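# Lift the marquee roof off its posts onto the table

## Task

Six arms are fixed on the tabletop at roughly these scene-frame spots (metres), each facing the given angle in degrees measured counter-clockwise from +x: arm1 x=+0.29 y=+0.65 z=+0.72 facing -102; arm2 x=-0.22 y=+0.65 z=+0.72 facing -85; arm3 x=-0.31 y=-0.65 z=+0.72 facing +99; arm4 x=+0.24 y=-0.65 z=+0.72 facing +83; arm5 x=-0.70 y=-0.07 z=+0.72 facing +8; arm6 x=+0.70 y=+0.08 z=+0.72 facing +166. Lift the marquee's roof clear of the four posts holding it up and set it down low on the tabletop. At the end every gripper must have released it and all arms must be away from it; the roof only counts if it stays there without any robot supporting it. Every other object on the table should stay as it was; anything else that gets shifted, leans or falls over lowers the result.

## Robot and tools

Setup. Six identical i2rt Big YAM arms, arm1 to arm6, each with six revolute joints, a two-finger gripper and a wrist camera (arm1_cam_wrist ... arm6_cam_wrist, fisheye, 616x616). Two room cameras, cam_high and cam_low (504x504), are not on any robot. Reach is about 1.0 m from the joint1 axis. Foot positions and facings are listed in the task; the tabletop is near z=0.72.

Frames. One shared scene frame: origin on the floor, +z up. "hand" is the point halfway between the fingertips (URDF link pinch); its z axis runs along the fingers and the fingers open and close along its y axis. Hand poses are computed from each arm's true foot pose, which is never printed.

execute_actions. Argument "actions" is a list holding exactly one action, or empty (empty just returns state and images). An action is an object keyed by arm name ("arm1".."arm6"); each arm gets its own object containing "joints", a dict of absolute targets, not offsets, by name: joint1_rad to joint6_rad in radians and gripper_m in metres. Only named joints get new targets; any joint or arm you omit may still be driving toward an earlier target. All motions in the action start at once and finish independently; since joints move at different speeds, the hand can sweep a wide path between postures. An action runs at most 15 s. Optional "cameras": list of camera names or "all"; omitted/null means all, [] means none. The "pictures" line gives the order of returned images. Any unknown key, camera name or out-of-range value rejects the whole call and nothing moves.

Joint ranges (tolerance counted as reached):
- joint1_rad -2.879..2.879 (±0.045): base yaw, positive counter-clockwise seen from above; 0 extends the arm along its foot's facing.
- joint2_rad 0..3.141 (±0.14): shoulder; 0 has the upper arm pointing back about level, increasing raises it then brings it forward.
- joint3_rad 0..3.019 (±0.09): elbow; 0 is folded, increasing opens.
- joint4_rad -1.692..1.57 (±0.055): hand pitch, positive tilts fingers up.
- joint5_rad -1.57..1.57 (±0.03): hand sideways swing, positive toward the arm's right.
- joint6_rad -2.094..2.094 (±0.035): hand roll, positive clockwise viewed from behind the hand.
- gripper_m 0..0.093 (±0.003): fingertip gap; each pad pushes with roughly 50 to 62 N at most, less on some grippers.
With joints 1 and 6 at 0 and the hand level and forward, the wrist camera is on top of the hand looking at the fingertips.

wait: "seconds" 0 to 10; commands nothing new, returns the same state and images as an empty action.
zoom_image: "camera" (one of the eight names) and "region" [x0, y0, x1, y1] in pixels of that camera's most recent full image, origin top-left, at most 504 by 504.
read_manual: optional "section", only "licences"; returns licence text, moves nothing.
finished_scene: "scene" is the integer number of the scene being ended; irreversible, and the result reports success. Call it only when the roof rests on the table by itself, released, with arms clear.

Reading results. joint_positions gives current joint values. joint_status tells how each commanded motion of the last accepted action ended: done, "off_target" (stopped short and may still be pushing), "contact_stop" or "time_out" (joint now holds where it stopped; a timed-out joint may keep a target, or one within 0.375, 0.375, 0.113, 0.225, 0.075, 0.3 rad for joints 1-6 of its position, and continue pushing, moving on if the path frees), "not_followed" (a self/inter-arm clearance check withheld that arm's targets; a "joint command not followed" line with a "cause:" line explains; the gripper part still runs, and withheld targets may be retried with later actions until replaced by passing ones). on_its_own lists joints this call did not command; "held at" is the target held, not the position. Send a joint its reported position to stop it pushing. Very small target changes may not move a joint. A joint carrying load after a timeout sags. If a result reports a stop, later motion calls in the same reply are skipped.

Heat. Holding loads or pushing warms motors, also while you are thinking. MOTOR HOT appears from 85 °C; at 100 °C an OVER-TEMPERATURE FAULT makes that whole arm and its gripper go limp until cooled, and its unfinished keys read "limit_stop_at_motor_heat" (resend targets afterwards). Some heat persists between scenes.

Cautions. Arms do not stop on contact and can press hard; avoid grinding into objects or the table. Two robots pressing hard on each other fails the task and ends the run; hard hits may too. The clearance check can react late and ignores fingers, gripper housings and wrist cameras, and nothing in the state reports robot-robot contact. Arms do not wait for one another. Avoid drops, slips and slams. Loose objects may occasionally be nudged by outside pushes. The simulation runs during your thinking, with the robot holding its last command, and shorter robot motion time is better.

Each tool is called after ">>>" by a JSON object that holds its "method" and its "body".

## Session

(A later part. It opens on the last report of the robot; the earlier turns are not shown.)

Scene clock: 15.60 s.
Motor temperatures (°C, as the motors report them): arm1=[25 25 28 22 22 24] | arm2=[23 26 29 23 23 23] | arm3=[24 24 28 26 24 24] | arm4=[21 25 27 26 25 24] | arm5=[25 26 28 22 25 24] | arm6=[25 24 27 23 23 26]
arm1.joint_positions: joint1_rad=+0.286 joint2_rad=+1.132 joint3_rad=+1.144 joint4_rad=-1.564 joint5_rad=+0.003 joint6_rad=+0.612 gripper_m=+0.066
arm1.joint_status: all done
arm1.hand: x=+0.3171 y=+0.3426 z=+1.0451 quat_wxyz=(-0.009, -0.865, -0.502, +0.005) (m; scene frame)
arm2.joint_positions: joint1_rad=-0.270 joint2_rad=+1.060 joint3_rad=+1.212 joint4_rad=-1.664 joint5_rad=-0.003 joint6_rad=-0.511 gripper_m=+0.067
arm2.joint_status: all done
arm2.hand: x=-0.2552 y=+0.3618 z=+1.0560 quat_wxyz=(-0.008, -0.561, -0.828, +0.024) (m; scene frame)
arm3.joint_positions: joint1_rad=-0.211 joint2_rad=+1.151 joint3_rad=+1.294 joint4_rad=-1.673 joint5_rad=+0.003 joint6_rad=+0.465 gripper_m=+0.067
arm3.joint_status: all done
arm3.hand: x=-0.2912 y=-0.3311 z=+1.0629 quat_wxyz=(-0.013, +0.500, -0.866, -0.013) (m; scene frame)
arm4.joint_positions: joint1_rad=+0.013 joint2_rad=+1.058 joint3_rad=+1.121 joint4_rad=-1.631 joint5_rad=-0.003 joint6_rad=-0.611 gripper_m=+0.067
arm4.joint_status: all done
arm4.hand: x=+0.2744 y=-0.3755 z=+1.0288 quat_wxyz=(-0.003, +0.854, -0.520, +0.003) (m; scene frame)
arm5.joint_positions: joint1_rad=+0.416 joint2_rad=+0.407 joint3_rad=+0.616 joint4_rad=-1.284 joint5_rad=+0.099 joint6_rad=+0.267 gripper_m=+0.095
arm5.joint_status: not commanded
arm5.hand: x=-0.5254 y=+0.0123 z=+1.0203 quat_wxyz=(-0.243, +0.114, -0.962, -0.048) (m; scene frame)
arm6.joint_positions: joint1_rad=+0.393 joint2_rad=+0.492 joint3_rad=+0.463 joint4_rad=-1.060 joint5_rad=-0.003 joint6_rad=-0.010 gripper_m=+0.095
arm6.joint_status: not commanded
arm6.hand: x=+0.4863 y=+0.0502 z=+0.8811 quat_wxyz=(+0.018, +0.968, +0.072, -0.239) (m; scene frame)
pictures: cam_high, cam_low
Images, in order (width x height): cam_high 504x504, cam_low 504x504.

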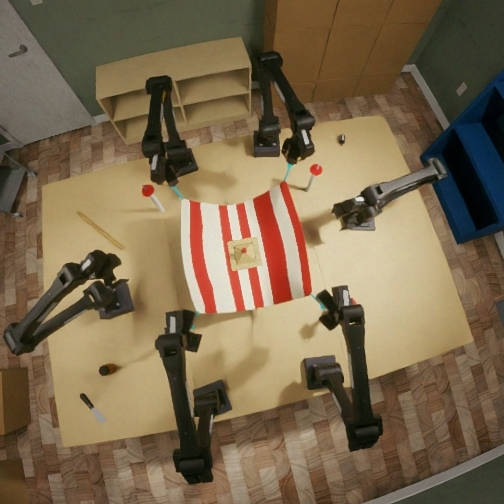

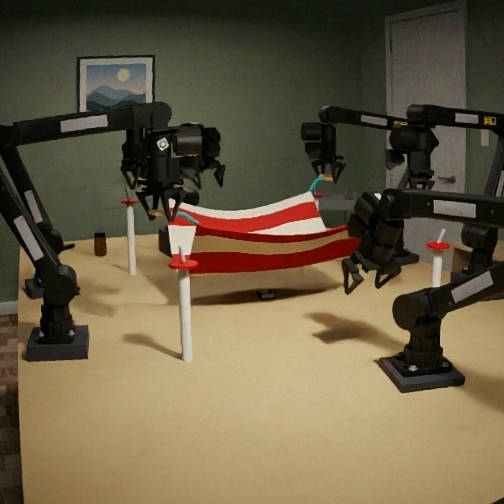

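>>> {"method": "execute_actions", "body": {"actions": [{"arm1":{"joints":{"joint2_rad":1.172,"joint3_rad":0.938,"joint4_rad":-1.322,"joint6_rad":0.35}},"arm2":{"joints":{"joint2_rad":1.066,"joint3_rad":0.958,"joint4_rad":-1.438,"joint6_rad":-0.3}},"arm3":{"joints":{"joint2_rad":1.148,"joint3_rad":1.008,"joint4_rad":-1.419,"joint6_rad":0.25}},"arm4":{"joints":{"joint2_rad":1.072,"joint3_rad":0.942,"joint4_rad":-1.423,"joint6_rad":-0.35}}}], "cameras": ["cam_low"]}}

>>> {"method": "execute_actions", "body": {"actions": [{"arm1":{"joints":{"joint2_rad":1.308,"joint3_rad":0.728,"joint4_rad":-0.968,"joint6_rad":0.15}},"arm2":{"joints":{"joint2_rad":1.163,"joint3_rad":0.717,"joint4_rad":-1.092,"joint6_rad":-0.12}},"arm3":{"joints":{"joint2_rad":1.245,"joint3_rad":0.775,"joint4_rad":-1.08,"joint6_rad":0.05}},"arm4":{"joints":{"joint2_rad":1.177,"joint3_rad":0.707,"joint4_rad":-1.074,"joint6_rad":-0.15}}}], "cameras": ["cam_high","cam_low"]}}

Scene clock: 18.17 s.
Motor temperatures (°C, as the motors report them): arm1=[25 24 28 22 22 24] | arm2=[23 26 29 23 23 23] | arm3=[24 24 28 26 24 24] | arm4=[21 25 27 26 25 24] | arm5=[25 26 28 22 25 24] | arm6=[25 24 27 23 23 26]
arm1.joint_positions: joint1_rad=+0.286 joint2_rad=+1.166 joint3_rad=+0.936 joint4_rad=-1.336 joint5_rad=+0.003 joint6_rad=+0.363 gripper_m=+0.066
arm1.joint_status: all done
arm1.hand: x=+0.3172 y=+0.3430 z=+0.9567 quat_wxyz=(-0.002, -0.796, -0.605, +0.002) (m; scene frame)
arm2.joint_positions: joint1_rad=-0.270 joint2_rad=+1.065 joint3_rad=+0.948 joint4_rad=-1.452 joint5_rad=-0.003 joint6_rad=-0.312 gripper_m=+0.067
arm2.joint_status: all done
arm2.hand: x=-0.2546 y=+0.3731 z=+0.9541 quat_wxyz=(+0.004, -0.641, -0.768, -0.001) (m; scene frame)
arm3.joint_positions: joint1_rad=-0.211 joint2_rad=+1.151 joint3_rad=+1.012 joint4_rad=-1.435 joint5_rad=+0.003 joint6_rad=+0.265 gripper_m=+0.067
arm3.joint_status: all done
arm3.hand: x=-0.2915 y=-0.3423 z=+0.9553 quat_wxyz=(+0.000, +0.584, -0.812, +0.005) (m; scene frame)
arm4.joint_positions: joint1_rad=+0.013 joint2_rad=+1.064 joint3_rad=+0.933 joint4_rad=-1.432 joint5_rad=-0.003 joint6_rad=-0.363 gripper_m=+0.067
arm4.joint_status: all done
arm4.hand: x=+0.2753 y=-0.3744 z=+0.9559 quat_wxyz=(-0.006, +0.783, -0.622, +0.000) (m; scene frame)
arm5.joint_positions: joint1_rad=+0.416 joint2_rad=+0.407 joint3_rad=+0.616 joint4_rad=-1.284 joint5_rad=+0.099 joint6_rad=+0.267 gripper_m=+0.095
arm5.joint_status: not commanded
arm5.hand: x=-0.5254 y=+0.0123 z=+1.0203 quat_wxyz=(-0.243, +0.114, -0.962, -0.048) (m; scene frame)
arm6.joint_positions: joint1_rad=+0.393 joint2_rad=+0.492 joint3_rad=+0.463 joint4_rad=-1.060 joint5_rad=-0.003 joint6_rad=-0.010 gripper_m=+0.095
arm6.joint_status: not commanded
arm6.hand: x=+0.4863 y=+0.0502 z=+0.8811 quat_wxyz=(+0.018, +0.968, +0.072, -0.239) (m; scene frame)
pictures: cam_low
Images, in order (width x height): cam_low 504x504.

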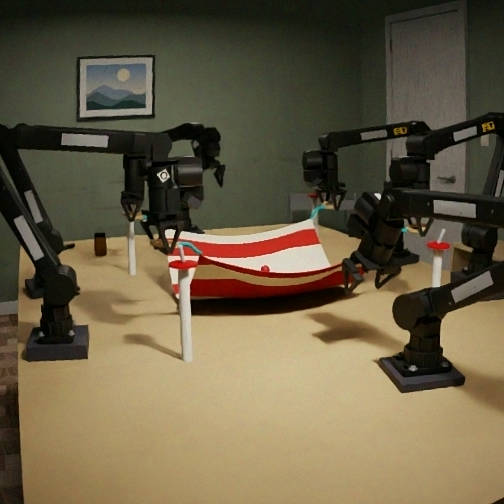

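Scene clock: 19.37 s.
Motor temperatures (°C, as the motors report them): arm1=[25 25 28 22 22 24] | arm2=[23 26 29 23 23 23] | arm3=[24 24 28 26 24 24] | arm4=[21 25 27 26 25 24] | arm5=[25 26 28 22 25 24] | arm6=[25 24 27 23 23 26]
arm1.joint_positions: joint1_rad=+0.286 joint2_rad=+1.316 joint3_rad=+0.719 joint4_rad=-0.983 joint5_rad=+0.002 joint6_rad=+0.162 gripper_m=+0.066
arm1.joint_status: all done
arm1.hand: x=+0.3172 y=+0.3459 z=+0.8375 quat_wxyz=(+0.004, -0.731, -0.682, -0.002) (m; scene frame)
arm2.joint_positions: joint1_rad=-0.270 joint2_rad=+1.170 joint3_rad=+0.703 joint4_rad=-1.108 joint5_rad=-0.003 joint6_rad=-0.131 gripper_m=+0.067
arm2.joint_status: all done
arm2.hand: x=-0.2556 y=+0.3748 z=+0.8377 quat_wxyz=(+0.006, -0.707, -0.707, -0.003) (m; scene frame)
arm3.joint_positions: joint1_rad=-0.211 joint2_rad=+1.252 joint3_rad=+0.773 joint4_rad=-1.097 joint5_rad=+0.003 joint6_rad=+0.064 gripper_m=+0.067
arm3.joint_status: all done
arm3.hand: x=-0.2913 y=-0.3450 z=+0.8392 quat_wxyz=(+0.002, +0.662, -0.749, +0.007) (m; scene frame)
arm4.joint_positions: joint1_rad=+0.013 joint2_rad=+1.180 joint3_rad=+0.695 joint4_rad=-1.084 joint5_rad=-0.003 joint6_rad=-0.162 gripper_m=+0.067
arm4.joint_status: all done
arm4.hand: x=+0.2766 y=-0.3736 z=+0.8396 quat_wxyz=(-0.003, +0.717, -0.698, +0.002) (m; scene frame)
arm5.joint_positions: joint1_rad=+0.416 joint2_rad=+0.407 joint3_rad=+0.616 joint4_rad=-1.284 joint5_rad=+0.099 joint6_rad=+0.267 gripper_m=+0.095
arm5.joint_status: not commanded
arm5.hand: x=-0.5254 y=+0.0123 z=+1.0203 quat_wxyz=(-0.243, +0.114, -0.962, -0.048) (m; scene frame)
arm6.joint_positions: joint1_rad=+0.393 joint2_rad=+0.492 joint3_rad=+0.463 joint4_rad=-1.060 joint5_rad=-0.003 joint6_rad=-0.010 gripper_m=+0.095
arm6.joint_status: not commanded
arm6.hand: x=+0.4863 y=+0.0502 z=+0.8811 quat_wxyz=(+0.018, +0.968, +0.072, -0.239) (m; scene frame)
pictures: cam_high, cam_low
Images, in order (width x height): cam_high 504x504, cam_low 504x504.

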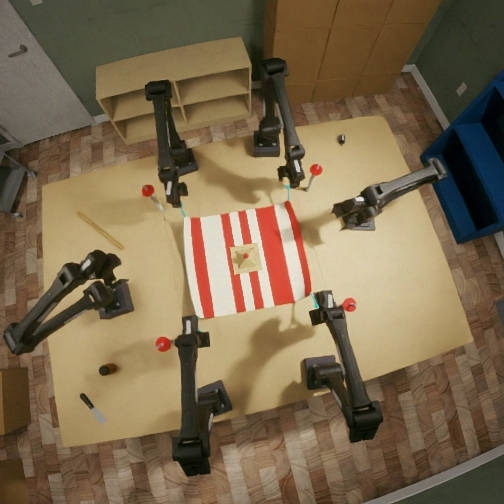

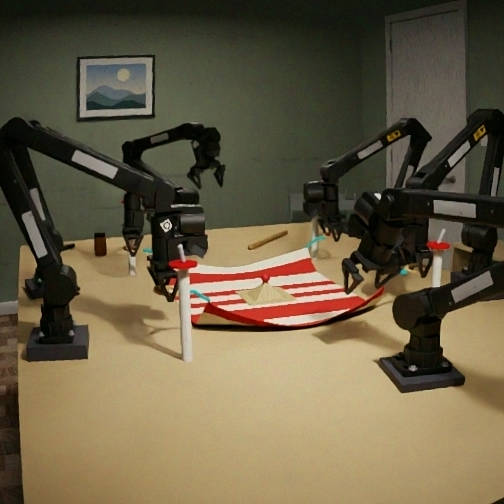

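>>> {"method": "execute_actions", "body": {"actions": [{"arm1":{"joints":{"joint2_rad":1.554,"joint3_rad":0.616,"joint4_rad":-0.609,"joint6_rad":0.0}},"arm2":{"joints":{"joint2_rad":1.363,"joint3_rad":0.577,"joint4_rad":-0.75,"joint6_rad":0.0}},"arm3":{"joints":{"joint2_rad":1.44,"joint3_rad":0.64,"joint4_rad":-0.746,"joint6_rad":-0.1}},"arm4":{"joints":{"joint2_rad":1.404,"joint3_rad":0.564,"joint4_rad":-0.706,"joint6_rad":0.0}},"arm6":{"joints":{"joint2_rad":0.35,"joint3_rad":0.7,"joint4_rad":-1.2}}}], "cameras": ["cam_high","cam_low"]}}

Scene clock: 20.77 s.
Motor temperatures (°C, as the motors report them): arm1=[25 25 28 22 22 24] | arm2=[23 26 29 23 23 23] | arm3=[24 24 28 26 24 24] | arm4=[21 25 27 26 25 24] | arm5=[25 26 28 22 25 24] | arm6=[25 24 27 23 23 26]
arm1.joint_positions: joint1_rad=+0.286 joint2_rad=+1.555 joint3_rad=+0.613 joint4_rad=-0.625 joint5_rad=+0.002 joint6_rad=+0.012 gripper_m=+0.066
arm1.joint_status: all done
arm1.hand: x=+0.3177 y=+0.3417 z=+0.7397 quat_wxyz=(-0.002, -0.678, -0.735, +0.002) (m; scene frame)
arm2.joint_positions: joint1_rad=-0.270 joint2_rad=+1.370 joint3_rad=+0.563 joint4_rad=-0.767 joint5_rad=-0.003 joint6_rad=-0.011 gripper_m=+0.067
arm2.joint_status: all done
arm2.hand: x=-0.2563 y=+0.3764 z=+0.7432 quat_wxyz=(+0.006, -0.748, -0.663, -0.002) (m; scene frame)
arm3.joint_positions: joint1_rad=-0.211 joint2_rad=+1.450 joint3_rad=+0.637 joint4_rad=-0.764 joint5_rad=+0.003 joint6_rad=-0.085 gripper_m=+0.067
arm3.joint_status: all done
arm3.hand: x=-0.2909 y=-0.3460 z=+0.7412 quat_wxyz=(+0.002, +0.716, -0.698, +0.006) (m; scene frame)
arm4.joint_positions: joint1_rad=+0.013 joint2_rad=+1.405 joint3_rad=+0.551 joint4_rad=-0.717 joint5_rad=-0.003 joint6_rad=-0.012 gripper_m=+0.067
arm4.joint_status: all done
arm4.hand: x=+0.2774 y=-0.3755 z=+0.7382 quat_wxyz=(-0.003, +0.662, -0.749, +0.002) (m; scene frame)
arm5.joint_positions: joint1_rad=+0.416 joint2_rad=+0.407 joint3_rad=+0.616 joint4_rad=-1.284 joint5_rad=+0.099 joint6_rad=+0.267 gripper_m=+0.095
arm5.joint_status: not commanded
arm5.hand: x=-0.5254 y=+0.0123 z=+1.0203 quat_wxyz=(-0.243, +0.114, -0.962, -0.048) (m; scene frame)
arm6.joint_positions: joint1_rad=+0.393 joint2_rad=+0.346 joint3_rad=+0.678 joint4_rad=-1.185 joint5_rad=-0.003 joint6_rad=-0.010 gripper_m=+0.095
arm6.joint_status: all done
arm6.hand: x=+0.4908 y=+0.0510 z=+1.0027 quat_wxyz=(+0.025, +0.934, +0.070, -0.351) (m; scene frame)
pictures: cam_high, cam_low
Images, in order (width x height): cam_high 504x504, cam_low 504x504.

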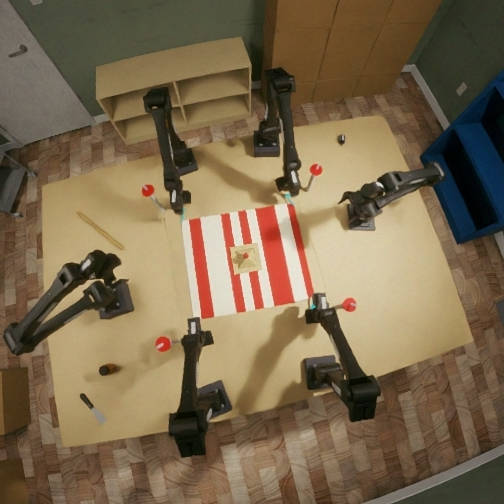

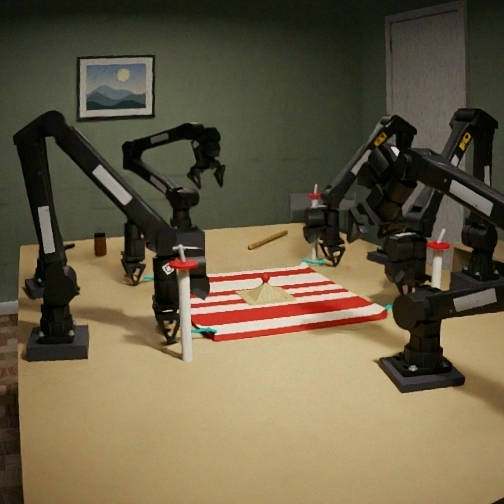

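>>> {"method": "execute_actions", "body": {"actions": [], "cameras": ["cam_high","cam_low"]}}

Scene clock: 21.33 s.
Motor temperatures (°C, as the motors report them): arm1=[25 25 28 22 22 24] | arm2=[23 26 29 23 23 23] | arm3=[24 24 28 26 24 24] | arm4=[21 25 27 26 25 24] | arm5=[25 26 28 22 25 24] | arm6=[25 24 27 23 23 26]
arm1.joint_positions: joint1_rad=+0.286 joint2_rad=+1.555 joint3_rad=+0.613 joint4_rad=-0.625 joint5_rad=+0.002 joint6_rad=+0.012 gripper_m=+0.066
arm1.joint_status: all done
arm1.hand: x=+0.3177 y=+0.3417 z=+0.7397 quat_wxyz=(-0.002, -0.678, -0.735, +0.002) (m; scene frame)
arm2.joint_positions: joint1_rad=-0.270 joint2_rad=+1.370 joint3_rad=+0.563 joint4_rad=-0.767 joint5_rad=-0.003 joint6_rad=-0.010 gripper_m=+0.067
arm2.joint_status: all done
arm2.hand: x=-0.2563 y=+0.3764 z=+0.7432 quat_wxyz=(+0.006, -0.749, -0.663, -0.002) (m; scene frame)
arm3.joint_positions: joint1_rad=-0.211 joint2_rad=+1.450 joint3_rad=+0.637 joint4_rad=-0.764 joint5_rad=+0.003 joint6_rad=-0.086 gripper_m=+0.067
arm3.joint_status: all done
arm3.hand: x=-0.2909 y=-0.3460 z=+0.7412 quat_wxyz=(+0.002, +0.716, -0.698, +0.006) (m; scene frame)
arm4.joint_positions: joint1_rad=+0.013 joint2_rad=+1.405 joint3_rad=+0.551 joint4_rad=-0.717 joint5_rad=-0.003 joint6_rad=-0.011 gripper_m=+0.067
arm4.joint_status: all done
arm4.hand: x=+0.2774 y=-0.3755 z=+0.7382 quat_wxyz=(-0.003, +0.662, -0.750, +0.002) (m; scene frame)
arm5.joint_positions: joint1_rad=+0.416 joint2_rad=+0.407 joint3_rad=+0.616 joint4_rad=-1.284 joint5_rad=+0.099 joint6_rad=+0.267 gripper_m=+0.095
arm5.joint_status: not commanded
arm5.hand: x=-0.5254 y=+0.0123 z=+1.0203 quat_wxyz=(-0.243, +0.114, -0.962, -0.048) (m; scene frame)
arm6.joint_positions: joint1_rad=+0.393 joint2_rad=+0.346 joint3_rad=+0.678 joint4_rad=-1.185 joint5_rad=-0.003 joint6_rad=-0.010 gripper_m=+0.095
arm6.joint_status: all done
arm6.hand: x=+0.4908 y=+0.0510 z=+1.0027 quat_wxyz=(+0.025, +0.934, +0.070, -0.351) (m; scene frame)
pictures: cam_high, cam_low
Images, in order (width x height): cam_high 504x504, cam_low 504x504.

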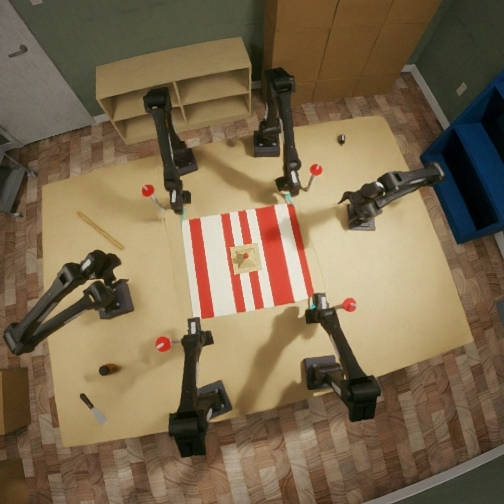

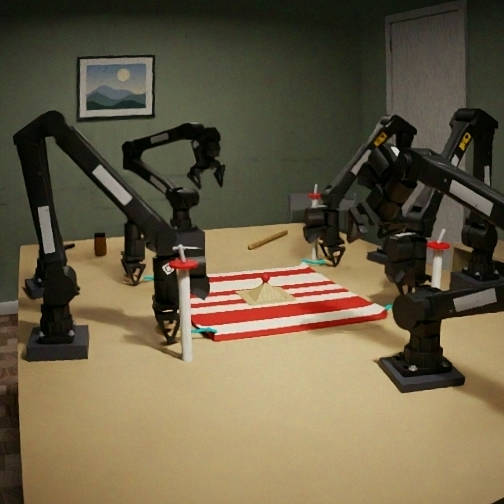

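>>> {"method": "execute_actions", "body": {"actions": [{"arm1":{"joints":{"joint2_rad":1.585}},"arm2":{"joints":{"joint2_rad":1.395}},"arm3":{"joints":{"joint2_rad":1.475}},"arm4":{"joints":{"joint2_rad":1.43}}}], "cameras": []}}

>>> {"method": "execute_actions", "body": {"actions": [{"arm1":{"joints":{"gripper_m":0.093}},"arm2":{"joints":{"gripper_m":0.093}},"arm3":{"joints":{"gripper_m":0.093}},"arm4":{"joints":{"gripper_m":0.093}}}], "cameras": ["arm1_cam_wrist","arm2_cam_wrist","arm3_cam_wrist","arm4_cam_wrist"]}}

Scene clock: 22.30 s.
Motor temperatures (°C, as the motors report them): arm1=[25 25 28 22 22 24] | arm2=[23 26 29 23 23 23] | arm3=[24 24 28 26 24 24] | arm4=[21 25 27 26 25 24] | arm5=[25 26 28 22 25 24] | arm6=[25 24 28 23 23 26]
arm1.joint_positions: joint1_rad=+0.286 joint2_rad=+1.561 joint3_rad=+0.613 joint4_rad=-0.625 joint5_rad=+0.002 joint6_rad=+0.012 gripper_m=+0.066
arm1.joint_status: all done
arm1.hand: x=+0.3176 y=+0.3429 z=+0.7378 quat_wxyz=(+0.001, -0.678, -0.735, +0.000) (m; scene frame)
arm2.joint_positions: joint1_rad=-0.270 joint2_rad=+1.385 joint3_rad=+0.563 joint4_rad=-0.767 joint5_rad=-0.003 joint6_rad=-0.010 gripper_m=+0.067
arm2.joint_status: all done
arm2.hand: x=-0.2560 y=+0.3785 z=+0.7394 quat_wxyz=(+0.011, -0.749, -0.663, -0.008) (m; scene frame)
arm3.joint_positions: joint1_rad=-0.211 joint2_rad=+1.458 joint3_rad=+0.637 joint4_rad=-0.764 joint5_rad=+0.003 joint6_rad=-0.086 gripper_m=+0.067
arm3.joint_status: all done
arm3.hand: x=-0.2910 y=-0.3471 z=+0.7390 quat_wxyz=(+0.005, +0.716, -0.698, +0.009) (m; scene frame)
arm4.joint_positions: joint1_rad=+0.013 joint2_rad=+1.409 joint3_rad=+0.551 joint4_rad=-0.717 joint5_rad=-0.003 joint6_rad=-0.011 gripper_m=+0.067
arm4.joint_status: all done
arm4.hand: x=+0.2774 y=-0.3760 z=+0.7372 quat_wxyz=(-0.001, +0.662, -0.750, +0.004) (m; scene frame)
arm5.joint_positions: joint1_rad=+0.416 joint2_rad=+0.407 joint3_rad=+0.616 joint4_rad=-1.284 joint5_rad=+0.099 joint6_rad=+0.267 gripper_m=+0.095
arm5.joint_status: not commanded
arm5.hand: x=-0.5254 y=+0.0123 z=+1.0203 quat_wxyz=(-0.243, +0.114, -0.962, -0.048) (m; scene frame)
arm6.joint_positions: joint1_rad=+0.393 joint2_rad=+0.346 joint3_rad=+0.678 joint4_rad=-1.185 joint5_rad=-0.003 joint6_rad=-0.010 gripper_m=+0.095
arm6.joint_status: not commanded
arm6.hand: x=+0.4908 y=+0.0510 z=+1.0027 quat_wxyz=(+0.025, +0.934, +0.070, -0.351) (m; scene frame)
pictures: none
No camera images: the call's "cameras" was empty. Leave "cameras" out to get every camera's image.

Scene clock: 22.87 s.
Motor temperatures (°C, as the motors report them): arm1=[25 25 28 22 22 24] | arm2=[23 26 29 23 23 23] | arm3=[24 24 28 26 24 24] | arm4=[21 25 27 26 25 24] | arm5=[25 26 29 22 25 24] | arm6=[25 24 28 23 23 26]
arm1.joint_positions: joint1_rad=+0.286 joint2_rad=+1.561 joint3_rad=+0.613 joint4_rad=-0.625 joint5_rad=+0.002 joint6_rad=+0.011 gripper_m=+0.093
arm1.joint_status: all done
arm1.hand: x=+0.3176 y=+0.3429 z=+0.7378 quat_wxyz=(+0.001, -0.678, -0.735, +0.000) (m; scene frame)
arm2.joint_positions: joint1_rad=-0.270 joint2_rad=+1.385 joint3_rad=+0.563 joint4_rad=-0.767 joint5_rad=-0.003 joint6_rad=-0.010 gripper_m=+0.093
arm2.joint_status: all done
arm2.hand: x=-0.2560 y=+0.3785 z=+0.7394 quat_wxyz=(+0.011, -0.749, -0.663, -0.008) (m; scene frame)
arm3.joint_positions: joint1_rad=-0.211 joint2_rad=+1.458 joint3_rad=+0.637 joint4_rad=-0.764 joint5_rad=+0.003 joint6_rad=-0.086 gripper_m=+0.093
arm3.joint_status: all done
arm3.hand: x=-0.2910 y=-0.3471 z=+0.7390 quat_wxyz=(+0.005, +0.716, -0.698, +0.009) (m; scene frame)
arm4.joint_positions: joint1_rad=+0.013 joint2_rad=+1.409 joint3_rad=+0.551 joint4_rad=-0.717 joint5_rad=-0.003 joint6_rad=-0.011 gripper_m=+0.093
arm4.joint_status: all done
arm4.hand: x=+0.2774 y=-0.3760 z=+0.7372 quat_wxyz=(-0.001, +0.662, -0.750, +0.004) (m; scene frame)
arm5.joint_positions: joint1_rad=+0.416 joint2_rad=+0.407 joint3_rad=+0.616 joint4_rad=-1.284 joint5_rad=+0.099 joint6_rad=+0.267 gripper_m=+0.095
arm5.joint_status: not commanded
arm5.hand: x=-0.5254 y=+0.0123 z=+1.0203 quat_wxyz=(-0.243, +0.114, -0.962, -0.048) (m; scene frame)
arm6.joint_positions: joint1_rad=+0.393 joint2_rad=+0.346 joint3_rad=+0.678 joint4_rad=-1.185 joint5_rad=-0.003 joint6_rad=-0.010 gripper_m=+0.095
arm6.joint_status: not commanded
arm6.hand: x=+0.4908 y=+0.0510 z=+1.0027 quat_wxyz=(+0.025, +0.934, +0.070, -0.351) (m; scene frame)
pictures: arm1_cam_wrist, arm2_cam_wrist, arm3_cam_wrist, arm4_cam_wrist
Images, in order (width x height): arm1_cam_wrist 616x616, arm2_cam_wrist 616x616, arm3_cam_wrist 616x616, arm4_cam_wrist 616x616.

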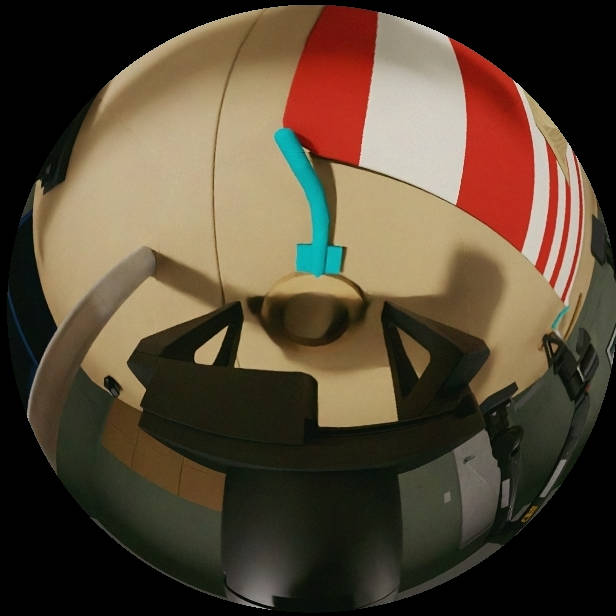

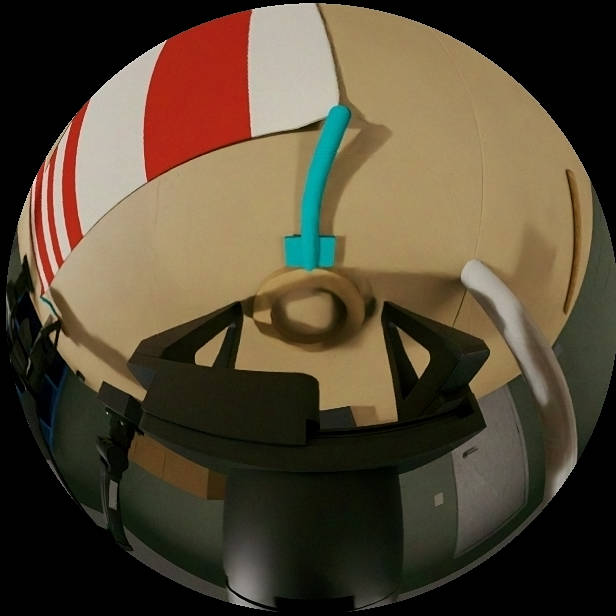

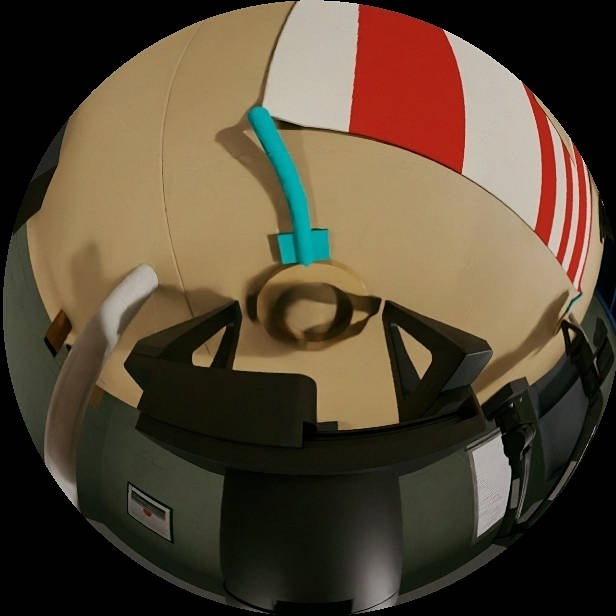

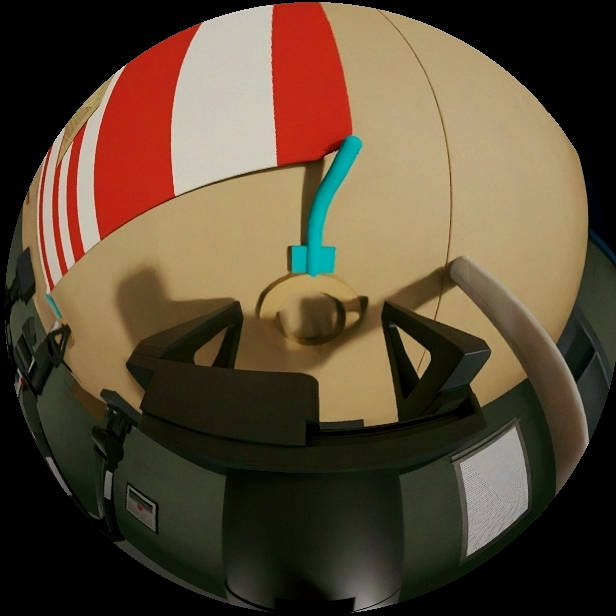

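>>> {"method": "execute_actions", "body": {"actions": [{"arm1":{"joints":{"joint2_rad":0.6,"joint3_rad":0.75,"joint4_rad":-1.3}},"arm2":{"joints":{"joint2_rad":0.6,"joint3_rad":0.75,"joint4_rad":-1.3}},"arm3":{"joints":{"joint2_rad":0.6,"joint3_rad":0.75,"joint4_rad":-1.3}},"arm4":{"joints":{"joint2_rad":0.6,"joint3_rad":0.75,"joint4_rad":-1.3}}}], "cameras": ["cam_high","cam_low"]}}

Scene clock: 24.73 s.
Motor temperatures (°C, as the motors report them): arm1=[25 25 28 22 22 24] | arm2=[23 26 29 23 23 23] | arm3=[24 24 28 26 24 24] | arm4=[21 25 27 26 25 24] | arm5=[25 26 29 22 25 24] | arm6=[25 24 28 23 23 26]
arm1.joint_positions: joint1_rad=+0.286 joint2_rad=+0.601 joint3_rad=+0.730 joint4_rad=-1.284 joint5_rad=+0.002 joint6_rad=+0.011 gripper_m=+0.093
arm1.joint_status: all done
arm1.hand: x=+0.3096 y=+0.4253 z=+1.0088 quat_wxyz=(-0.153, -0.664, -0.719, +0.139) (m; scene frame)
arm2.joint_positions: joint1_rad=-0.270 joint2_rad=+0.597 joint3_rad=+0.734 joint4_rad=-1.283 joint5_rad=-0.003 joint6_rad=-0.010 gripper_m=+0.093
arm2.joint_status: all done
arm2.hand: x=-0.2478 y=+0.4235 z=+0.9775 quat_wxyz=(-0.133, -0.732, -0.650, +0.158) (m; scene frame)
arm3.joint_positions: joint1_rad=-0.211 joint2_rad=+0.600 joint3_rad=+0.710 joint4_rad=-1.283 joint5_rad=+0.003 joint6_rad=-0.086 gripper_m=+0.093
arm3.joint_status: all done
arm3.hand: x=-0.2966 y=-0.4267 z=+0.9658 quat_wxyz=(-0.149, +0.703, -0.684, -0.125) (m; scene frame)
arm4.joint_positions: joint1_rad=+0.013 joint2_rad=+0.604 joint3_rad=+0.734 joint4_rad=-1.292 joint5_rad=-0.003 joint6_rad=-0.011 gripper_m=+0.093
arm4.joint_status: all done
arm4.hand: x=+0.2679 y=-0.4269 z=+0.9821 quat_wxyz=(-0.156, +0.649, -0.733, -0.130) (m; scene frame)
arm5.joint_positions: joint1_rad=+0.416 joint2_rad=+0.407 joint3_rad=+0.616 joint4_rad=-1.284 joint5_rad=+0.099 joint6_rad=+0.267 gripper_m=+0.095
arm5.joint_status: not commanded
arm5.hand: x=-0.5254 y=+0.0123 z=+1.0203 quat_wxyz=(-0.243, +0.114, -0.962, -0.048) (m; scene frame)
arm6.joint_positions: joint1_rad=+0.393 joint2_rad=+0.346 joint3_rad=+0.678 joint4_rad=-1.185 joint5_rad=-0.003 joint6_rad=-0.010 gripper_m=+0.095
arm6.joint_status: not commanded
arm6.hand: x=+0.4908 y=+0.0510 z=+1.0027 quat_wxyz=(+0.025, +0.934, +0.070, -0.351) (m; scene frame)
pictures: cam_high, cam_low
Images, in order (width x height): cam_high 504x504, cam_low 504x504.

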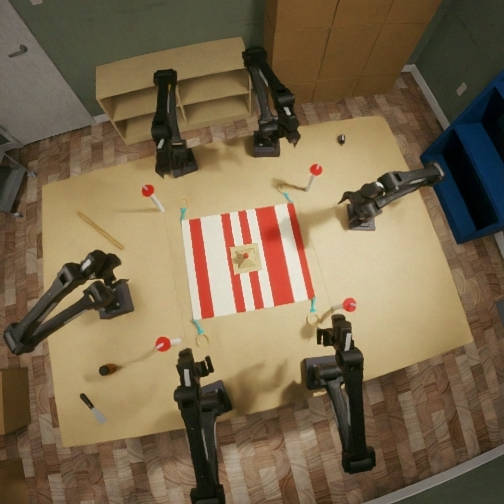

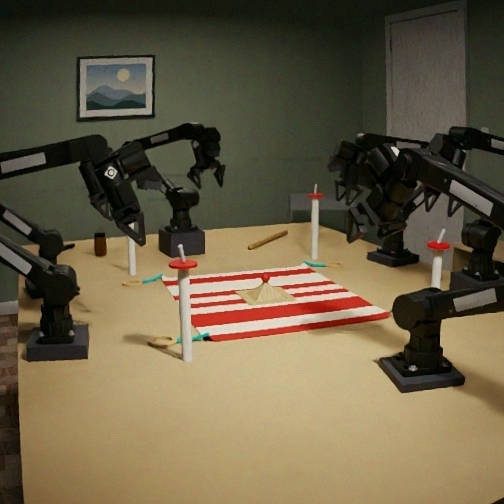

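>>> {"method": "finished_scene", "body": {"scene": 2}}

The scene is finished: the task was done.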